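# Lift a plastic card off a box and hold it aloft

## Task

Pick the plastic card up from the top of the box and keep it motionless above the table, held between two opposing sides of the hand, with every part of the card raised at least three finger-widths above the height where it rested on the box. While it is airborne, never press on its opposite edges hard enough that a real card would bend; doing so fails the task immediately. At the end, no hand motor may still report moving in hand_stopped_by, or the task fails.

## Robot and tools

Robot: a single six-joint arm carrying a five-finger right hand. Joint order from base outward: shoulder pan, shoulder lift, elbow, wrist 1, wrist 2, wrist 3. The elbow cannot quite straighten fully. Joint speed and acceleration are limited and commands are smoothed (about 0.17 s lag), so a big move may come back short of its goal.

Frames. Scene frame: origin on the table top beneath the arm base, +z up, +y to the left when facing along +x. Poses in results use this frame (position in metres, orientation as quaternion wxyz, velocities in m/s and rad/s). Hand point: a spot 0.05 m in front of the palm where index pad and thumb tip would meet in a pinch. Its own axes: +z along the straightened fingers, +y out of the palm face, +x across the palm toward the little finger. Straight fingers extend 0.06 to 0.07 m past it along +z. Across the palm the hand spans 0.08 m on the little-finger side; on the thumb side 0.02 m if the thumb is turned fully in front of the palm, else up to 0.09 m. A wrist bracket on the little-finger side stands 0.03 m beyond the point along +y and 0.11 m across; it can collide. Rotating the hand, especially about x or y, shifts the point slightly.

The row (used by both motion tools): 14 numbers, each in [-1, 1], order dx, dy, dz, rx, ry, rz, little, ring, middle, index, thumb_bend, thumb_turn, force_limit, speed.
- dx..rz: an offset, not a pose, expressed in the hand point's own axes, measured from the hand point pose shown in the most recent result (before any result has shown it, or for later calls within the same reply, from wherever the robot is when the action begins). 1.0 equals 0.6 m for dx/dy/dz or 180 degrees for rotation; rx, ry, rz form one rotation vector. All zeros drives the arm back to that reference pose, so it is not a pause.
- little, ring, middle, index: absolute finger targets, +1 straight, -1 curled into the palm. thumb_bend: +1 straight, -1 fully bent. thumb_turn: +1 beside the palm, -1 opposite the fingers. A pinch sits near index -0.22, thumb_bend -0.75, thumb_turn -0.57.
- force_limit: closing stall threshold at the fingertip, linear from about 0 N (-1) to 10 N (+1), 15 N for the two thumb motors; does not limit opening. speed: linear from nearly zero (-1) to full (+1); full travel at full speed is 0.6 s. Fast closing overshoots the limit; for a light grip use speed -0.9 or below.

execute_actions: argument actions is a list holding one item or nothing. Empty list: just read the state. {"rows": [...], "steps": n}: up to 15 rows, n up to 15 steps of 1/30 s (default 15); each row is used for one step, the last repeats, and every row is an offset from the same reference pose, not from the prior row. {"steps": n} alone waits up to 300 steps counted from the last result, reply time included. Optional pictures (boolean). Each step the commanded pose is clipped to within 100 mm and 16 degrees of the measured pose; after an action the arm only continues to the last clipped pose, so check and send the remainder.

move: target is one 14-number row as above. speed in m/s, 0.002 to 0.5 (default 0.25; rotation up to twice that in rad/s). It follows a straight path lasting 0.5 to 10 s, does not slow for obstacles, and may overshoot speed near full reach. Hand numbers are sent at the start. Optional stop_force, 13 to 80 N, not allowed in the first 0.2 s: ends the path when the wrist sensor feels that much extra push along the line to the target, then backs off two steps and holds. Use it only with slow, non-rotating moves; omit it when pulling away from a contact. The result adds a move: line with the ending (done, contact, held, off_target, moving, fault), limits that acted (paced = clipped, held = steps blocked), and distance to target.

wait: seconds, 0 to 10; sends nothing new. zoom_image: camera (cam_head_left, cam_head_right, cam_wrist) and region [x0, y0, x1, y1] in pixels, at most 504 by 504. show_instructions: shows the reference image. finished_scene: scene number; ends and grades the scene, cannot be undone.

Hand behaviour: a motor starts only when its target changes (by 0.01 or more), then runs until it reaches target or, when closing, hits force_limit, and locks (holds at least 15 N). Blocked motors show moving until their travel time ends, then stalled. hand_measured, hand_stopped_by, hand_load_n, hand_force_limit, hand_speed each list the six motors in row order. hand_stopped_by words: moving, target, force, stalled, fault (dead motor). A dropped object shows as loads falling near 0. To tighten, raise force_limit and send a more-closed target; to loosen, send one more open than measured. Turn the thumb before reaching the object.

Result lines: state (pose, velocities), joint positions and torques (noisy, not zero in free air), Wrist force and Wrist torque in hand axes (offset up to about 5.5 N, saturates near 100 N; no reading at start is normal), Hand target, pose unreachable and HELD markers (clearance check altered the command), MOTOR HOT warnings, and fault lines. Three 504x504 cameras: cam_head_left, cam_head_right, cam_wrist (fisheye).

Avoid: exceeding joint torque limits or 150 N external force (arm halts 10 s); pushing past a firm contact with this stiff arm; fast impacts; overheating motors by holding loads long; knocking anything off the table; dropping or slamming the card. Objects may get brief random nudges.

Each tool is called after "Call:" as name(argument=value, ...) on one line, values as JSON.

Reference images:

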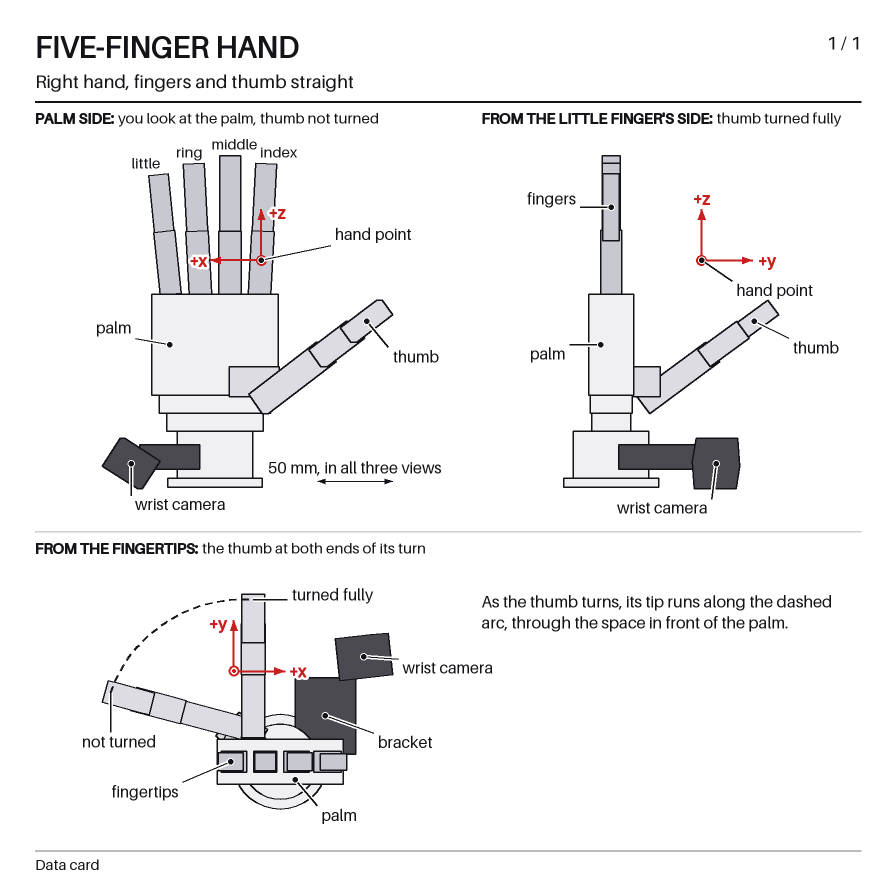

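## Session

Call:
execute_actions(actions=[])

Scene clock: 0.00 s of 6000.00 s.
end_effector_position=(+1.1749, +0.3090, +0.3040) hand_measured=(+1.000, +1.000, +1.000, +1.000, +1.000, +1.000) hand_load_n=(+0.0, +0.0, +0.0, +0.0, +0.0, +0.0) hand_stopped_by=(target, target, target, target, target, target) hand_force_limit=0.00 hand_speed=-0.80 end_effector_quat_wxyz=(+0.377, +0.647, +0.557, +0.360) end_effector_velocity=(+0.000, -0.000, +0.001) end_effector_angular_velocity=(-0.000, +0.000, -0.000)
Joint positions: [ 0.244 -0.697  0.921  0.265  1.848  0.185]
Joint velocities: [-0.    -0.    -0.001  0.001  0.     0.   ]
Joint torques (N m, as the arm reports them, + toward a larger angle): no reading
Wrist force (N, on the end effector, along its own x y z axes, offset not removed): no reading
Wrist torque (N m, same axes, about the end effector's origin, offset not removed): no reading
Hand target: +1.175, +0.309, +0.304; +0.377, +0.647, +0.557, +0.360

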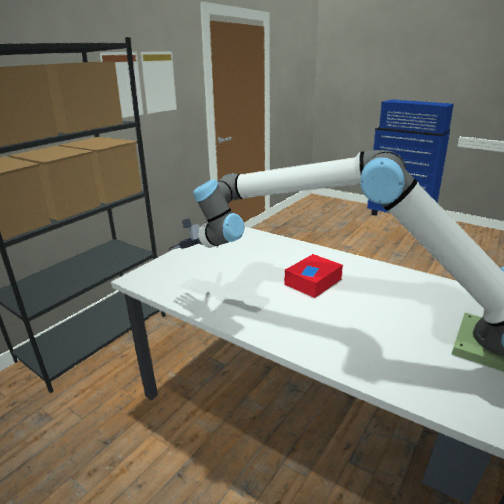

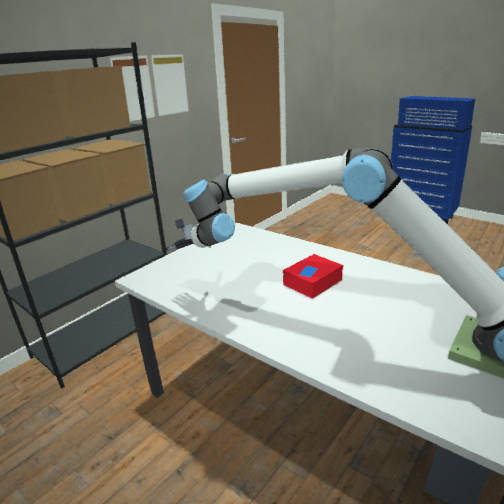

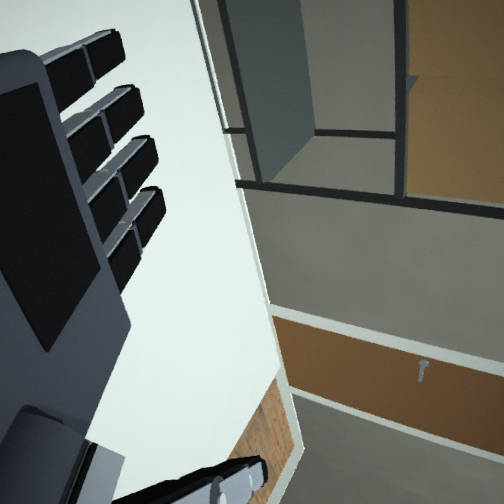

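Call:
zoom_image(camera="cam_head_left", region=[270, 240, 360, 310])

Call:
zoom_image(camera="cam_head_right", region=[270, 240, 360, 310])

Region (270, 240, 360, 310) of cam_head_left's 504x504 image, scaled by 5.600, with more detail than that image has.

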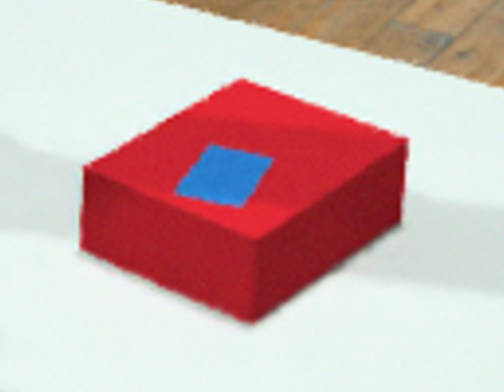

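Region (270, 240, 360, 310) of cam_head_right's 504x504 image, scaled by 5.600, with more detail than that image has.

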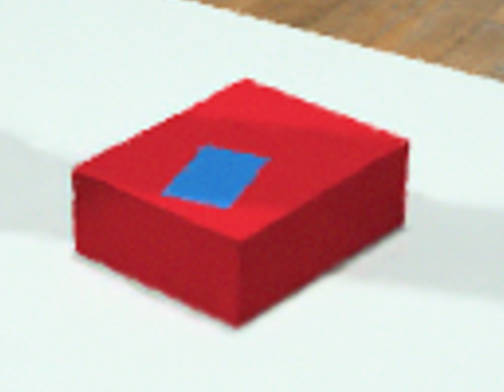

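Call:
move(target=[-0.5985,-0.341,-0.527,0.273,-0.26,0.403,-1,-1,-1,0.7,1,1,0,0.5], speed=0.3)

Scene clock: 8.13 s of 6000.00 s.
end_effector_position=(+0.7599, -0.0000, +0.2508) hand_measured=(-1.000, -1.000, -1.000, +0.700, +1.000, +1.000) hand_load_n=(+0.0, +0.0, +0.0, +0.0, +0.0, +0.0) hand_stopped_by=(target, target, target, target, target, target) hand_force_limit=0.00 hand_speed=0.50 end_effector_quat_wxyz=(+0.001, +1.000, +0.000, +0.001) end_effector_velocity=(-0.001, -0.001, -0.001) end_effector_angular_velocity=(+0.003, +0.003, -0.003)
Joint positions: [-0.105 -0.957  1.3    1.219  1.581  1.43 ]
Joint velocities: [-0.003 -0.001  0.003  0.001 -0.003  0.   ]
Joint torques (N m, as the arm reports them, + toward a larger angle): [ -11.82 -103.53  -31.18    6.84   -2.11    2.18]
Wrist force (N, on the end effector, along its own x y z axes, offset not removed): [-0.8 1.9 0.2]
Wrist torque (N m, same axes, about the end effector's origin, offset not removed): [-0.04 0.15 0.16]
Hand target: +0.760, -0.000, +0.251; +0.001, +1.000, +0.000, +0.001
Off the commanded pose: 0.000 m, 0 deg.
After step 90, 1.67 s passed at rest.
move: done
camera_calibration (this result's frames):
cam_wrist: T_world_to_cam=[[-0.0992535, -0.994626, -0.0294475, 0.0862906], [-0.842382, 0.0682351, 0.534543, 0.505551], [-0.529661, 0.0778614, -0.844628, 0.745041], [0, 0, 0, 1]] pos_world=[0.829051, -0.00667932, 0.361585]

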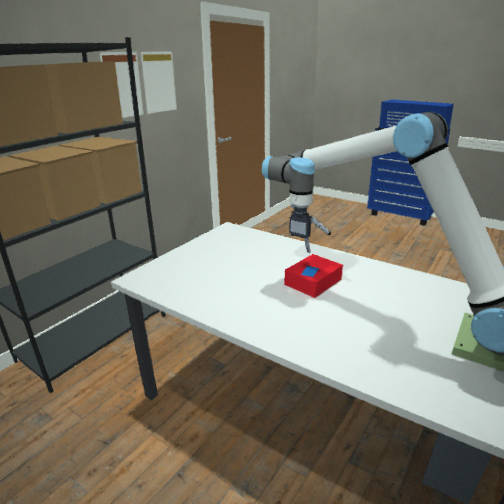

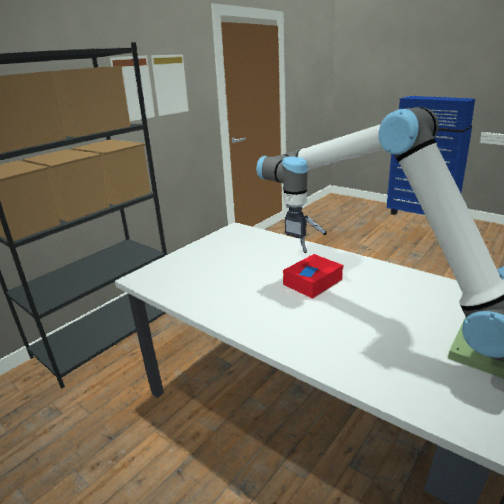

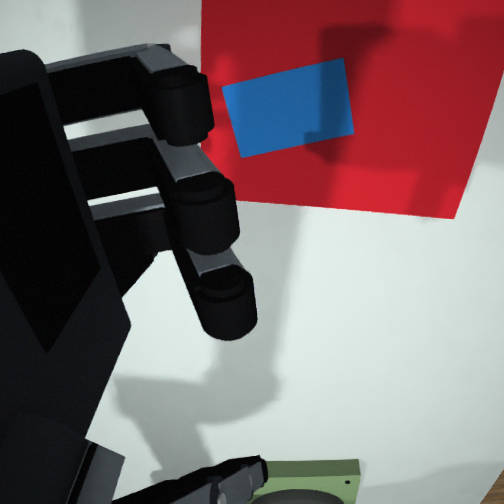

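Call:
move(target=[0,0.083,0.16,0,0,0,-1,-1,-1,0.7,1,1,0,0.5], speed=0.15)

Scene clock: 10.07 s of 6000.00 s.
end_effector_position=(+0.7603, -0.0499, +0.1551) hand_measured=(-1.000, -1.000, -1.000, +0.700, +1.000, +1.000) hand_load_n=(+0.0, +0.0, +0.0, +0.0, +0.0, +0.0) hand_stopped_by=(target, target, target, target, target, target) hand_force_limit=0.00 hand_speed=0.50 end_effector_quat_wxyz=(+0.001, +1.000, +0.000, +0.001) end_effector_velocity=(+0.001, -0.001, -0.001) end_effector_angular_velocity=(-0.000, -0.002, -0.000)
Joint positions: [-0.17  -0.895  1.378  1.08   1.58   1.366]
Joint velocities: [-0.001  0.001  0.    -0.003 -0.    -0.001]
Joint torques (N m, as the arm reports them, + toward a larger angle): [-13.13 -69.44 -28.96   1.57  -1.87  -2.26]
Wrist force (N, on the end effector, along its own x y z axes, offset not removed): [2.0 0.6 -2.1]
Wrist torque (N m, same axes, about the end effector's origin, offset not removed): [-0.04 -0.23 0.30]
Hand target: +0.760, -0.050, +0.155; +0.001, +1.000, +0.000, +0.001
Off the commanded pose: 0.000 m, 0 deg.
move: done
camera_calibration (this result's frames):
cam_wrist: T_world_to_cam=[[-0.0992543, -0.994626, -0.0294553, 0.0338622], [-0.842396, 0.0682336, 0.534521, 0.560436], [-0.529639, 0.0778665, -0.844642, 0.668221], [0, 0, 0, 1]] pos_world=[0.829386, -0.0565924, 0.26584]

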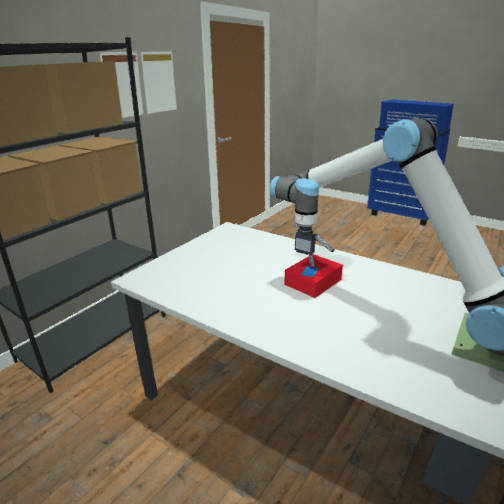

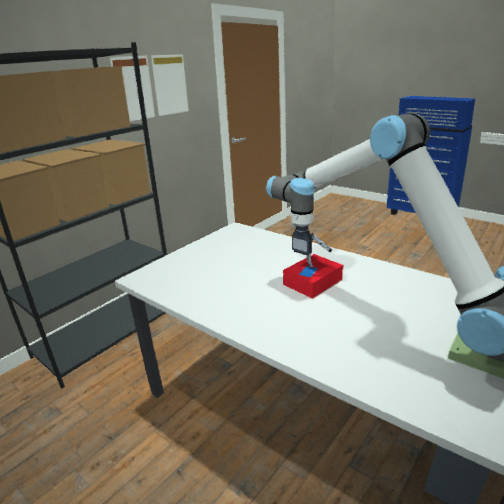

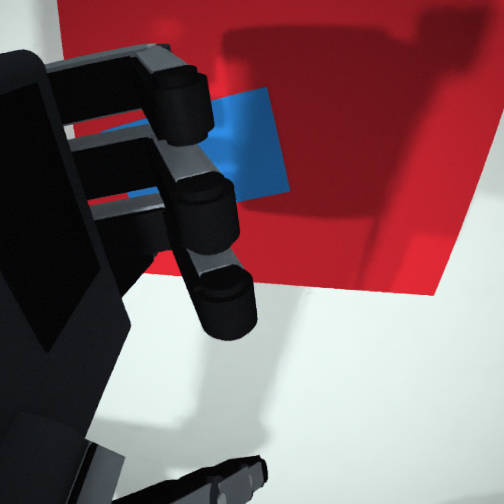

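Call:
zoom_image(camera="cam_head_left", region=[260, 200, 360, 300])

Region (260, 200, 360, 300) of cam_head_left's 504x504 image, scaled by 5.040, with more detail than that image has.

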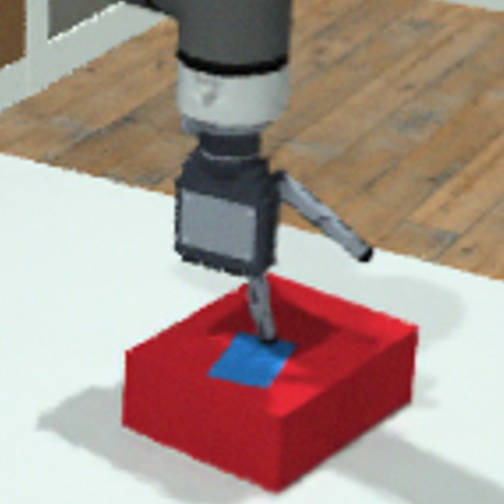

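Descend slowly to touch.

Call:
move(target=[0,0,0.06,0,0,0,-1,-1,-1,0.7,1,1,0,0.5], speed=0.006, stop_force=13)

Scene clock: 14.37 s of 6000.00 s.
end_effector_position=(+0.7603, -0.0500, +0.1363) hand_measured=(-1.000, -1.000, -1.000, +0.700, +1.000, +1.000) hand_load_n=(+0.0, +0.0, +0.0, -2.0, +0.0, +0.0) hand_stopped_by=(target, target, target, target, target, target) hand_force_limit=0.00 hand_speed=0.50 end_effector_quat_wxyz=(+0.001, +1.000, +0.000, +0.001) end_effector_velocity=(+0.000, +0.000, +0.001) end_effector_angular_velocity=(-0.000, -0.001, +0.001)
Joint positions: [-0.17  -0.88   1.389  1.054  1.58   1.365]
Joint velocities: [ 0.    -0.001 -0.001  0.001 -0.    -0.   ]
Joint torques (N m, as the arm reports them, + toward a larger angle): [-13.35 -85.87 -32.99   2.89   0.16  -2.74]
Wrist force (N, on the end effector, along its own x y z axes, offset not removed): [1.4 -6.9 -31.7]
Wrist torque (N m, same axes, about the end effector's origin, offset not removed): [1.41 -0.10 0.16]
Hand target: +0.760, -0.050, +0.137; +0.001, +1.000, +0.000, +0.001
Off the commanded pose: 0.017 m, 0 deg.
move: contact
camera_calibration (this result's frames):
cam_wrist: T_world_to_cam=[[-0.0992523, -0.994624, -0.0295459, 0.033275], [-0.84235, 0.0681764, 0.534601, 0.570471], [-0.529713, 0.0779484, -0.844588, 0.652398], [0, 0, 0, 1]] pos_world=[0.829422, -0.0566499, 0.247016]

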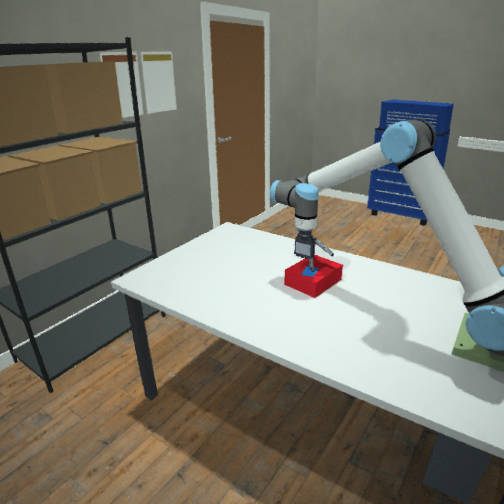

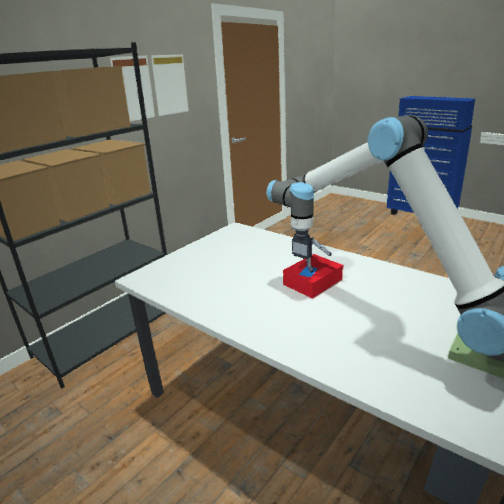

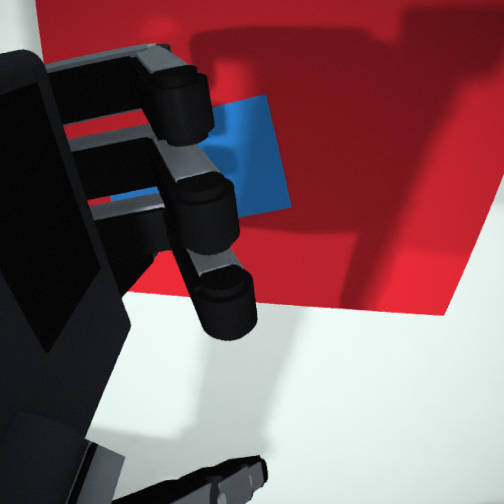

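Call:
zoom_image(camera="cam_head_left", region=[270, 220, 350, 300])

Call:
move(target=[0,-0.085,-0.001,0,0,0,-1,-1,-1,0.7,1,1,0,0.5], speed=0.02)

Call:
zoom_image(camera="cam_head_left", region=[270, 220, 350, 300])

Region (270, 220, 350, 300) of cam_head_left's 504x504 image, scaled by 6.300, with more detail than that image has.

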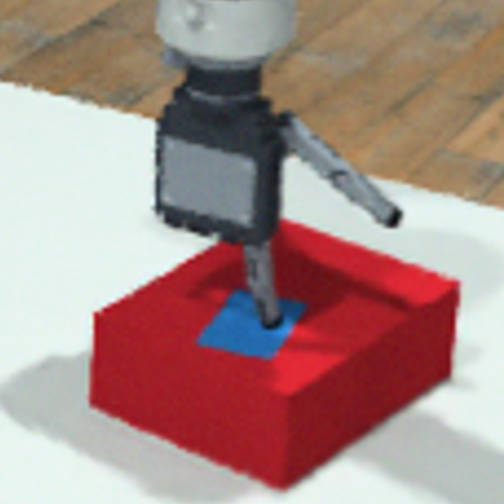

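Scene clock: 17.63 s of 6000.00 s.
end_effector_position=(+0.7602, +0.0009, +0.1368) hand_measured=(-1.000, -1.000, -1.000, +0.700, +1.000, +1.000) hand_load_n=(+0.0, +0.0, +0.0, -4.0, +0.0, +0.0) hand_stopped_by=(target, target, target, target, target, target) hand_force_limit=0.00 hand_speed=0.50 end_effector_quat_wxyz=(+0.001, +1.000, +0.000, +0.001) end_effector_velocity=(-0.000, +0.002, -0.000) end_effector_angular_velocity=(+0.000, +0.001, +0.001)
Joint positions: [-0.105 -0.877  1.382  1.058  1.581  1.43 ]
Joint velocities: [ 0.003  0.001 -0.001  0.001  0.     0.002]
Joint torques (N m, as the arm reports them, + toward a larger angle): [ 11.22 -63.56 -38.97   5.85   1.04   2.46]
Wrist force (N, on the end effector, along its own x y z axes, offset not removed): [-1.7 2.8 -6.3]
Wrist torque (N m, same axes, about the end effector's origin, offset not removed): [-0.01 0.33 -0.05]
Hand target: +0.760, +0.001, +0.137; +0.001, +1.000, +0.000, +0.001
Off the commanded pose: 0.000 m, 0 deg.
move: done
camera_calibration (this result's frames):
cam_wrist: T_world_to_cam=[[-0.099241, -0.994625, -0.0295388, 0.0838341], [-0.842339, 0.0681689, 0.53462, 0.566628], [-0.529733, 0.0779379, -0.844576, 0.648815], [0, 0, 0, 1]] pos_world=[0.829311, -0.00581022, 0.247519]

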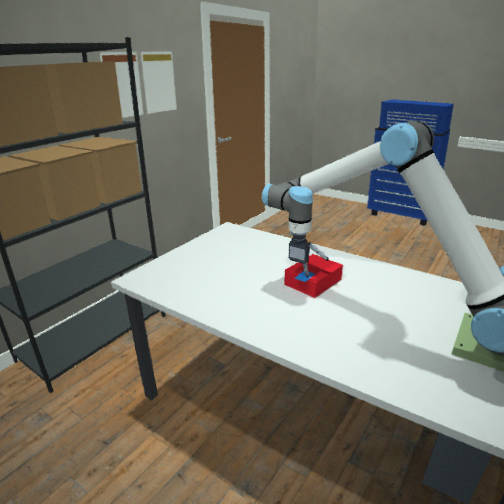

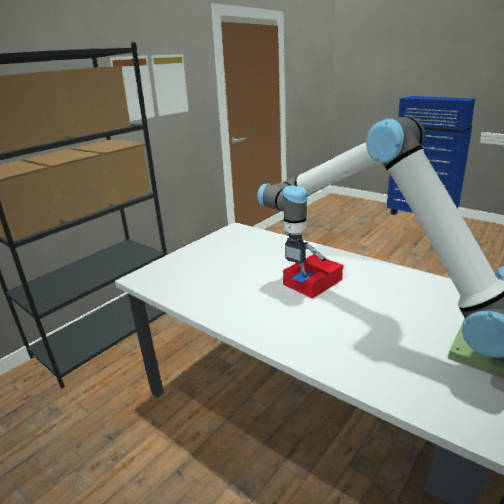

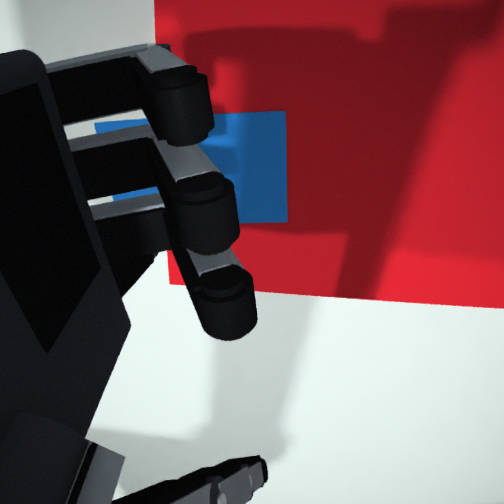

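Region (270, 220, 350, 300) of cam_head_left's 504x504 image, scaled by 6.300, with more detail than that image has.

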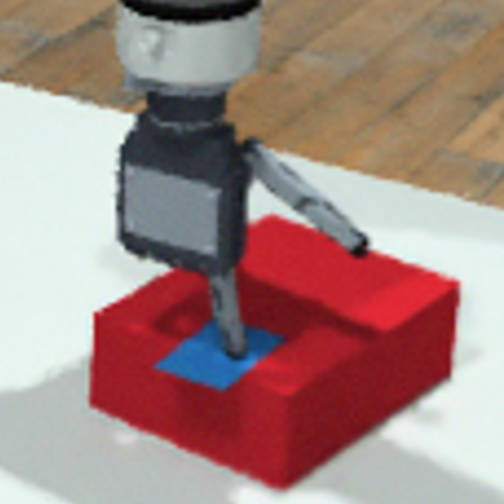

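Call:
move(target=[0,-0.012,0,0,0,0,-1,-1,-1,0.7,1,1,0,0.5], speed=0.02)

Call:
move(target=[0,0,-0.1,0,0,0,-1,-1,-1,0.7,1,1,0,0.5], speed=0.1)

Call:
move(target=[0,-0.22,0,0,0,0,-1,-1,-1,0.3,0,-0.57,0,0.5], speed=0.2)

Call:
zoom_image(camera="cam_head_left", region=[240, 200, 360, 320])

Scene clock: 19.17 s of 6000.00 s.
end_effector_position=(+0.7602, +0.0079, +0.1367) hand_measured=(-1.000, -1.000, -1.000, +0.700, +1.000, +1.000) hand_load_n=(+0.0, +0.0, +0.0, -4.0, +0.0, +0.0) hand_stopped_by=(target, target, target, target, target, target) hand_force_limit=0.00 hand_speed=0.50 end_effector_quat_wxyz=(+0.001, +1.000, +0.000, +0.001) end_effector_velocity=(-0.000, +0.002, +0.001) end_effector_angular_velocity=(+0.000, +0.002, -0.001)
Joint positions: [-0.096 -0.876  1.381  1.058  1.581  1.439]
Joint velocities: [ 0.002  0.    -0.002  0.004  0.     0.003]
Joint torques (N m, as the arm reports them, + toward a larger angle): [ 11.15 -63.21 -39.08   5.98   1.14   2.24]
Wrist force (N, on the end effector, along its own x y z axes, offset not removed): [2.3 1.5 -8.5]
Wrist torque (N m, same axes, about the end effector's origin, offset not removed): [-0.09 -0.29 0.39]
Hand target: +0.760, +0.008, +0.137; +0.001, +1.000, +0.000, +0.001
Off the commanded pose: 0.000 m, 0 deg.
move: done
camera_calibration (this result's frames):
cam_wrist: T_world_to_cam=[[-0.0992298, -0.994626, -0.0295399, 0.0908168], [-0.842339, 0.0681588, 0.534621, 0.566141], [-0.529734, 0.0779329, -0.844576, 0.64825], [0, 0, 0, 1]] pos_world=[0.829295, 0.00122128, 0.247508]

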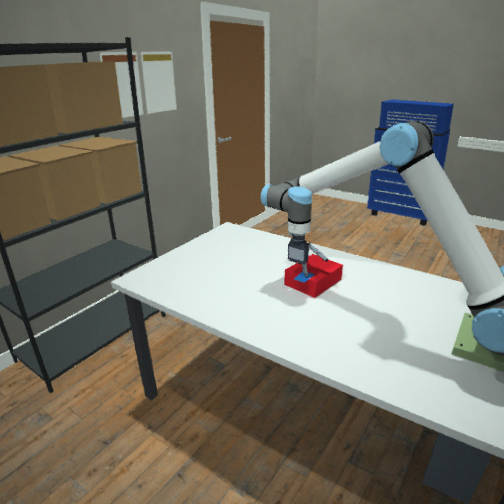

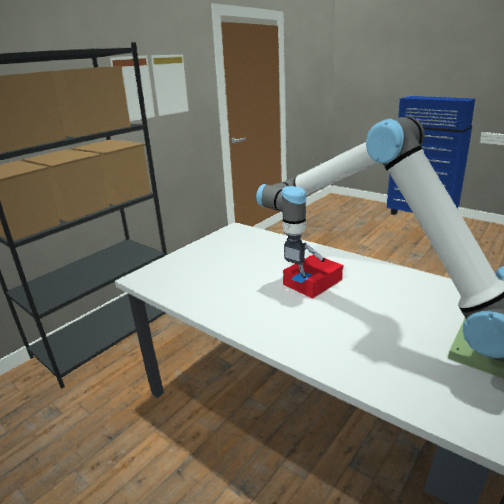

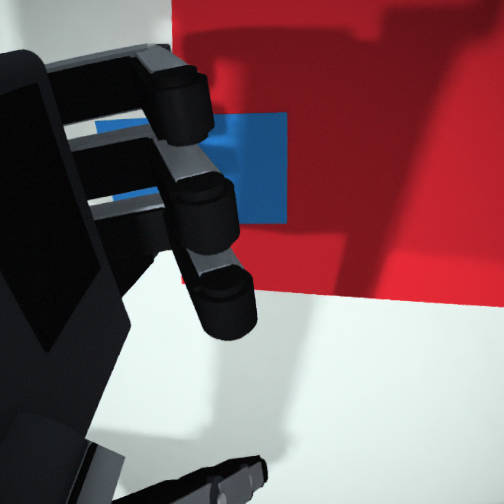

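Scene clock: 20.23 s of 6000.00 s.
end_effector_position=(+0.7600, +0.0080, +0.1966) hand_measured=(-1.000, -1.000, -1.000, +0.700, +1.000, +1.000) hand_load_n=(+0.0, +0.0, +0.0, +0.0, +0.0, +0.0) hand_stopped_by=(target, target, target, target, target, target) hand_force_limit=0.00 hand_speed=0.50 end_effector_quat_wxyz=(+0.001, +1.000, +0.000, +0.001) end_effector_velocity=(-0.000, +0.000, +0.002) end_effector_angular_velocity=(+0.000, +0.002, +0.000)
Joint positions: [-0.095 -0.921  1.343  1.142  1.581  1.44 ]
Joint velocities: [ 0.    -0.001 -0.002  0.005 -0.     0.   ]
Joint torques (N m, as the arm reports them, + toward a larger angle): [   8.88 -104.99  -43.84    7.1     1.78    2.48]
Wrist force (N, on the end effector, along its own x y z axes, offset not removed): [0.0 2.5 -0.1]
Wrist torque (N m, same axes, about the end effector's origin, offset not removed): [0.15 0.06 0.18]
Hand target: +0.760, +0.008, +0.197; +0.001, +1.000, +0.000, +0.001
Off the commanded pose: 0.000 m, 0 deg.
move: done
camera_calibration (this result's frames):
cam_wrist: T_world_to_cam=[[-0.0992287, -0.994626, -0.0295445, 0.0926848], [-0.842335, 0.0681548, 0.534627, 0.534023], [-0.52974, 0.0779367, -0.844571, 0.698687], [0, 0, 0, 1]] pos_world=[0.829146, 0.00133715, 0.307326]

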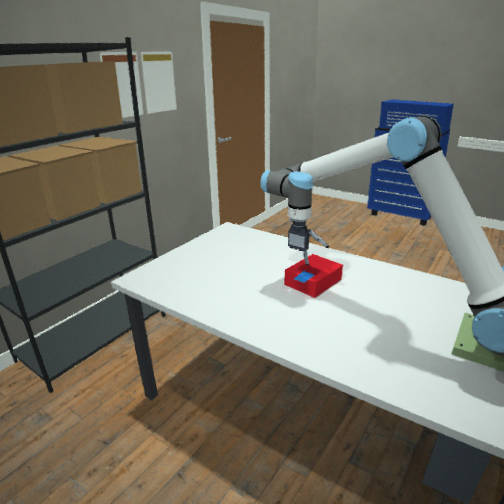

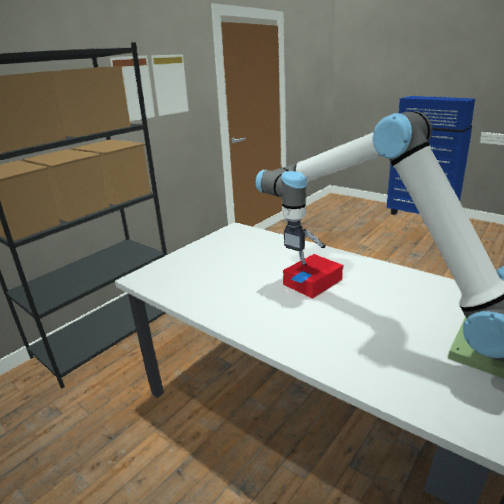

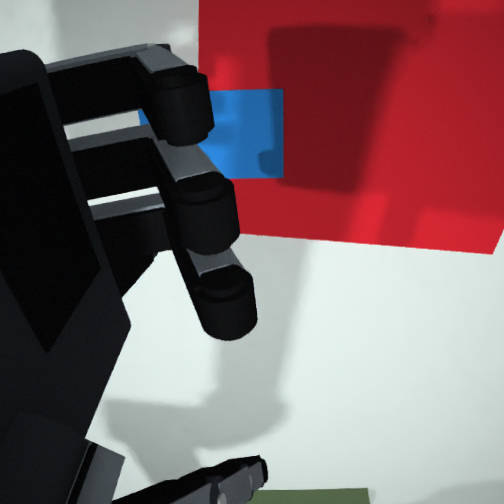

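Scene clock: 21.47 s of 6000.00 s.
end_effector_position=(+0.7597, +0.1398, +0.1963) hand_measured=(-1.000, -1.000, -1.000, +0.300, +0.000, -0.570) hand_load_n=(+0.0, +0.0, +0.0, +0.0, +0.0, +0.0) hand_stopped_by=(target, target, target, target, target, target) hand_force_limit=0.00 hand_speed=0.50 end_effector_quat_wxyz=(+0.001, +1.000, +0.000, +0.001) end_effector_velocity=(-0.000, +0.002, +0.000) end_effector_angular_velocity=(-0.000, +0.001, -0.000)
Joint positions: [ 0.073 -0.884  1.283  1.167  1.582  1.608]
Joint velocities: [ 0.002  0.001 -0.001  0.001  0.     0.003]
Joint torques (N m, as the arm reports them, + toward a larger angle): [  9.17 -69.59 -44.33   7.15   1.67   2.54]
Wrist force (N, on the end effector, along its own x y z axes, offset not removed): [1.8 0.2 -0.4]
Wrist torque (N m, same axes, about the end effector's origin, offset not removed): [-0.17 -0.26 0.28]
Hand target: +0.760, +0.140, +0.196; +0.001, +1.000, +0.000, +0.001
Off the commanded pose: 0.000 m, 0 deg.
move: done
camera_calibration (this result's frames):
cam_wrist: T_world_to_cam=[[-0.0992323, -0.994626, -0.0295231, 0.223778], [-0.842318, 0.0681667, 0.534654, 0.524878], [-0.529768, 0.0779227, -0.844556, 0.688075], [0, 0, 0, 1]] pos_world=[0.82884, 0.133179, 0.307096]

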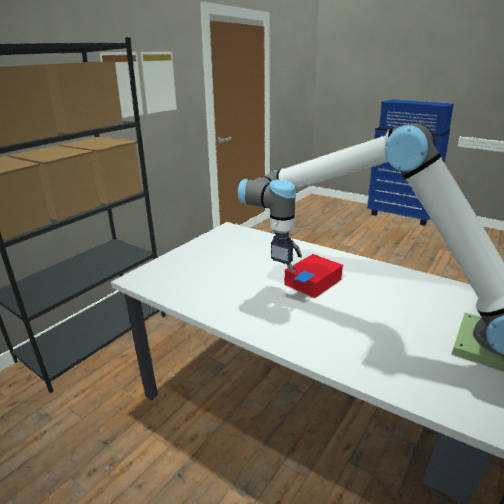

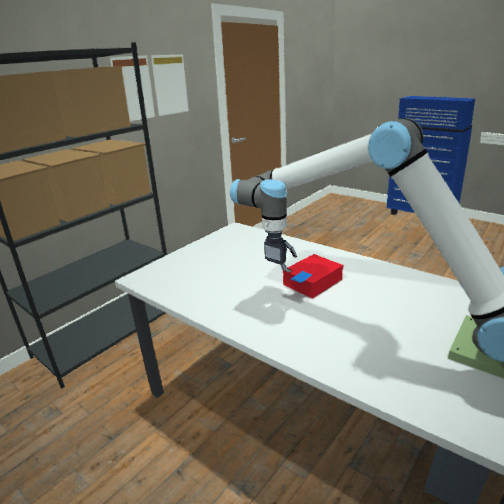

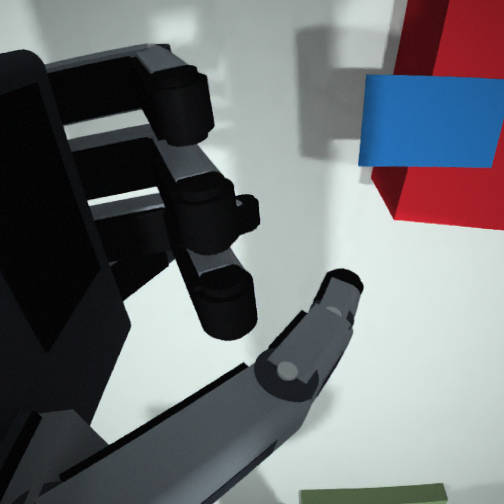

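Region (240, 200, 360, 320) of cam_head_left's 504x504 image, scaled by 4.200, with more detail than that image has.

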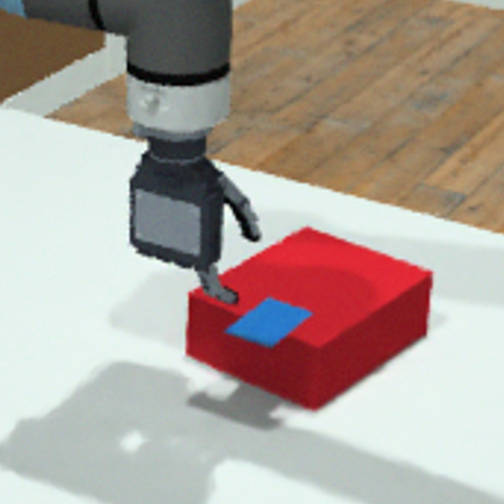

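Call:
move(target=[0.01,0.02,0.197,0,0,0,-1,-1,-1,0.15,-0.75,-0.57,0,0.5], speed=0.15)

Call:
zoom_image(camera="cam_head_left", region=[250, 230, 330, 310])

Call:
zoom_image(camera="cam_head_right", region=[250, 230, 330, 310])

Scene clock: 24.53 s of 6000.00 s.
end_effector_position=(+0.7660, +0.1277, +0.0783) hand_measured=(-1.000, -1.000, -1.000, +0.150, -0.750, -0.570) hand_load_n=(+0.0, +0.0, +0.0, +0.0, +0.0, +0.0) hand_stopped_by=(target, target, target, target, target, target) hand_force_limit=0.00 hand_speed=0.50 end_effector_quat_wxyz=(+0.001, +1.000, +0.000, +0.001) end_effector_velocity=(+0.000, -0.000, -0.002) end_effector_angular_velocity=(+0.000, +0.000, +0.000)
Joint positions: [ 0.056 -0.788  1.34   1.012  1.582  1.591]
Joint velocities: [-0.     0.002 -0.    -0.001 -0.    -0.   ]
Joint torques (N m, as the arm reports them, + toward a larger angle): [-12.48 -72.97 -27.56   1.31  -2.16  -2.44]
Wrist force (N, on the end effector, along its own x y z axes, offset not removed): [-0.6 2.4 0.3]
Wrist torque (N m, same axes, about the end effector's origin, offset not removed): [0.11 0.02 0.16]
Hand target: +0.766, +0.128, +0.078; +0.001, +1.000, +0.000, +0.001
Off the commanded pose: 0.000 m, 0 deg.
move: done
camera_calibration (this result's frames):
cam_wrist: T_world_to_cam=[[-0.0992295, -0.994626, -0.0295264, 0.208802], [-0.842326, 0.068164, 0.53464, 0.594099], [-0.529754, 0.0779229, -0.844564, 0.592694], [0, 0, 0, 1]] pos_world=[0.835127, 0.120999, 0.189104]

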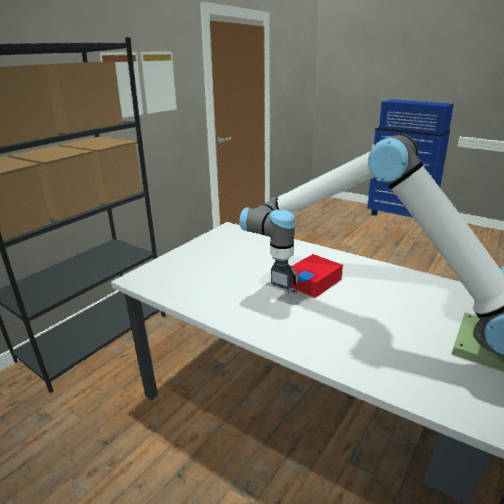

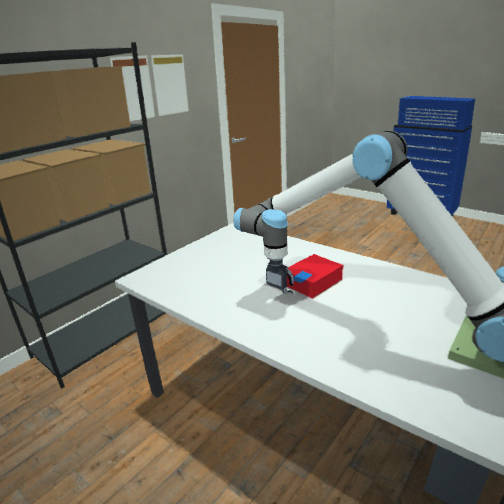

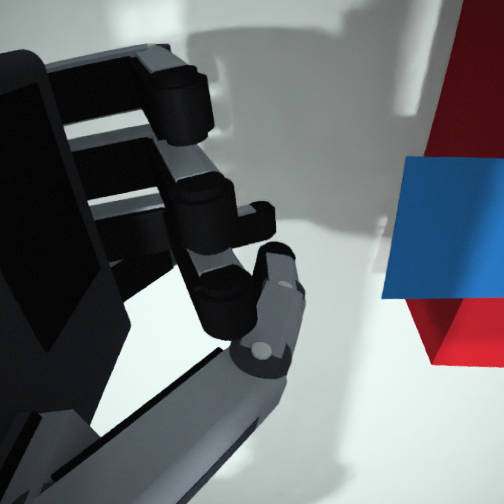

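Region (250, 230, 330, 310) of cam_head_left's 504x504 image, scaled by 6.300, with more detail than that image has.

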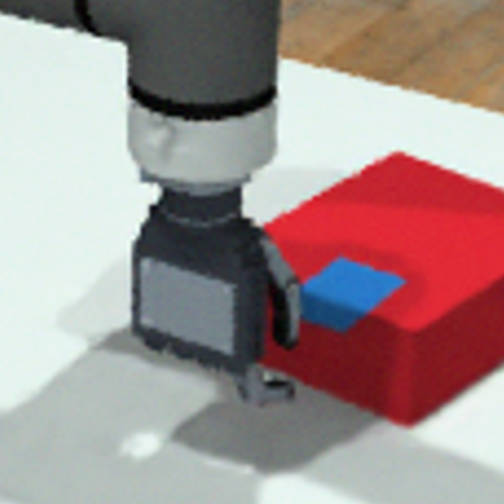

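Region (250, 230, 330, 310) of cam_head_right's 504x504 image, scaled by 6.300, with more detail than that image has.

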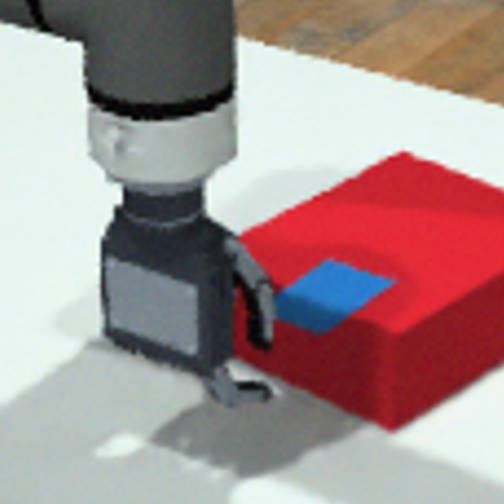

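Call:
move(target=[0,0.06,-0.009,0,0,0,-1,-1,-1,0.15,-0.75,-0.57,0,0.5], speed=0.04)

Call:
zoom_image(camera="cam_head_left", region=[260, 240, 330, 310])

Scene clock: 26.40 s of 6000.00 s.
end_effector_position=(+0.7661, +0.0918, +0.0838) hand_measured=(-1.000, -1.000, -1.000, +0.150, -0.750, -0.570) hand_load_n=(+0.0, +0.0, +0.0, +0.0, +0.0, +0.0) hand_stopped_by=(target, target, target, target, target, target) hand_force_limit=0.00 hand_speed=0.50 end_effector_quat_wxyz=(+0.001, +1.000, +0.000, +0.001) end_effector_velocity=(+0.000, -0.002, +0.000) end_effector_angular_velocity=(+0.000, -0.000, -0.000)
Joint positions: [ 0.011 -0.804  1.359  1.01   1.581  1.546]
Joint velocities: [-0.002 -0.001  0.001 -0.    -0.    -0.002]
Joint torques (N m, as the arm reports them, + toward a larger angle): [ -14.8  -109.    -27.      1.33   -1.91   -2.48]
Wrist force (N, on the end effector, along its own x y z axes, offset not removed): [2.0 4.0 0.0]
Wrist torque (N m, same axes, about the end effector's origin, offset not removed): [0.43 -0.31 0.37]
Hand target: +0.766, +0.092, +0.084; +0.001, +1.000, +0.000, +0.001
Off the commanded pose: 0.000 m, 0 deg.
move: done
camera_calibration (this result's frames):
cam_wrist: T_world_to_cam=[[-0.0992401, -0.994625, -0.0295315, 0.173336], [-0.842329, 0.0681707, 0.534635, 0.593695], [-0.529748, 0.0779325, -0.844567, 0.600106], [0, 0, 0, 1]] pos_world=[0.835193, 0.0851644, 0.194539]

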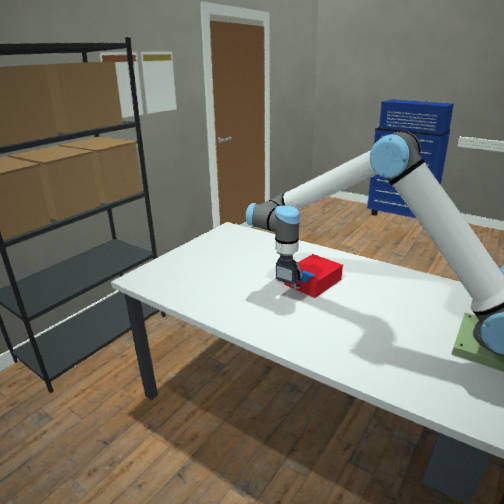

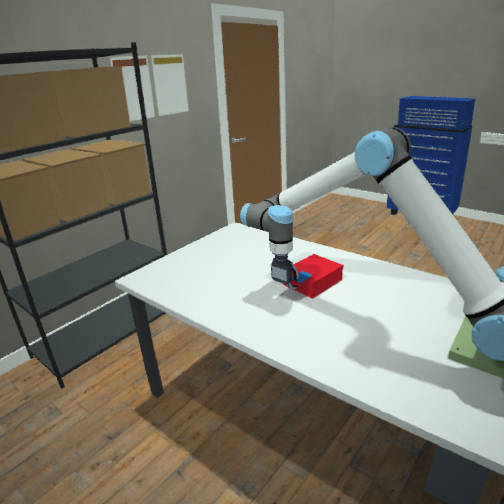

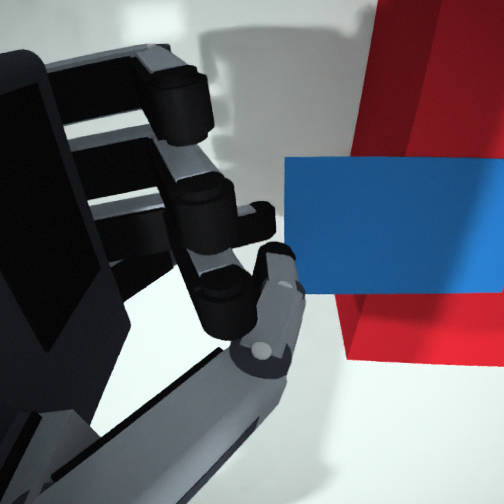

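Region (260, 240, 330, 310) of cam_head_left's 504x504 image, scaled by 7.200, with more detail than that image has.

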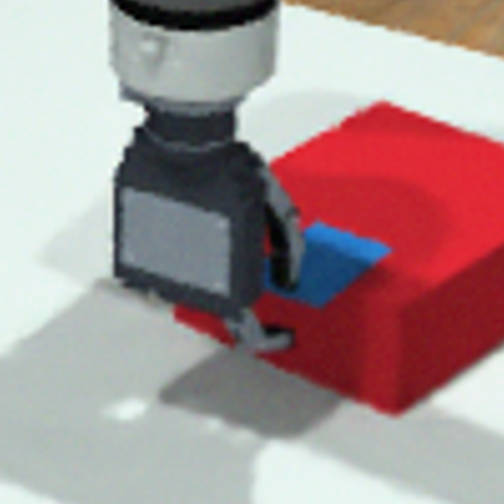

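Call:
move(target=[0,0.033,0,0,0,0,-1,-1,-1,0.15,-0.75,-0.57,0,0.5], speed=0.02)

Call:
zoom_image(camera="cam_head_left", region=[260, 240, 330, 310])

Scene clock: 28.17 s of 6000.00 s.
end_effector_position=(+0.7661, +0.0722, +0.0838) hand_measured=(-1.000, -1.000, -1.000, +0.150, -0.750, -0.570) hand_load_n=(+0.0, +0.0, +0.0, +0.0, +0.0, +0.0) hand_stopped_by=(target, target, target, target, target, target) hand_force_limit=0.00 hand_speed=0.50 end_effector_quat_wxyz=(+0.001, +1.000, +0.000, +0.001) end_effector_velocity=(-0.001, -0.002, -0.000) end_effector_angular_velocity=(+0.000, +0.002, -0.000)
Joint positions: [-0.014 -0.809  1.368  1.005  1.581  1.521]
Joint velocities: [-0.002 -0.     0.002  0.    -0.    -0.002]
Joint torques (N m, as the arm reports them, + toward a larger angle): [ -12.86 -108.26  -27.39    1.18   -2.     -2.51]
Wrist force (N, on the end effector, along its own x y z axes, offset not removed): [3.7 2.5 -1.1]
Wrist torque (N m, same axes, about the end effector's origin, offset not removed): [0.11 -0.53 0.38]
Hand target: +0.766, +0.072, +0.084; +0.001, +1.000, +0.000, +0.001
Off the commanded pose: 0.000 m, 0 deg.
move: done
camera_calibration (this result's frames):
cam_wrist: T_world_to_cam=[[-0.0992515, -0.994624, -0.0295332, 0.153822], [-0.842331, 0.0681797, 0.534631, 0.595053], [-0.529743, 0.0779397, -0.84457, 0.601684], [0, 0, 0, 1]] pos_world=[0.835236, 0.0655295, 0.194573]

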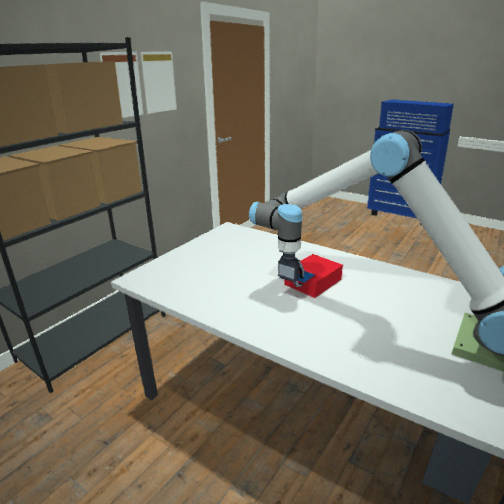

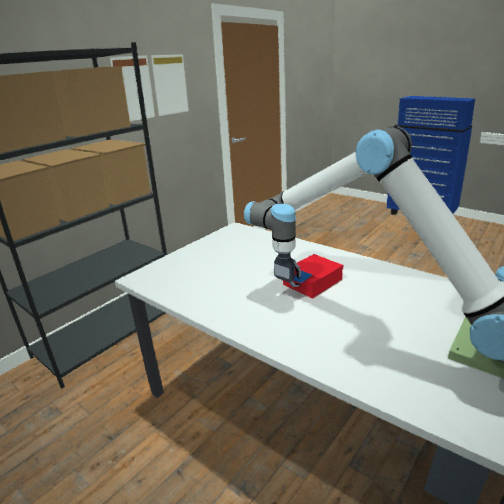

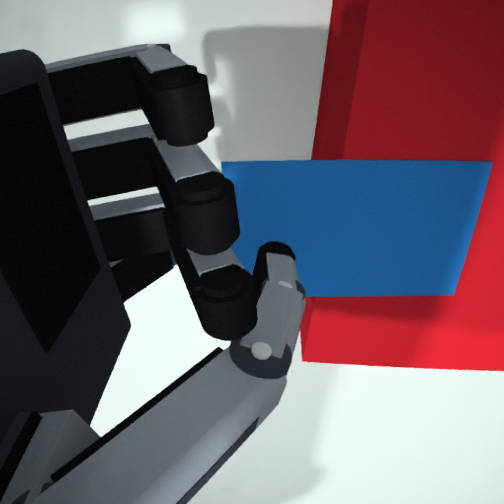

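Region (260, 240, 330, 310) of cam_head_left's 504x504 image, scaled by 7.200, with more detail than that image has.

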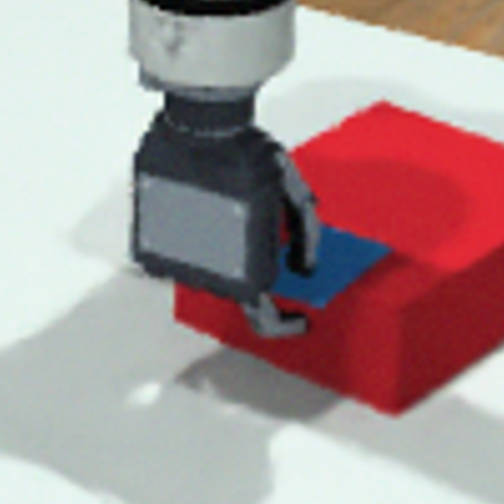

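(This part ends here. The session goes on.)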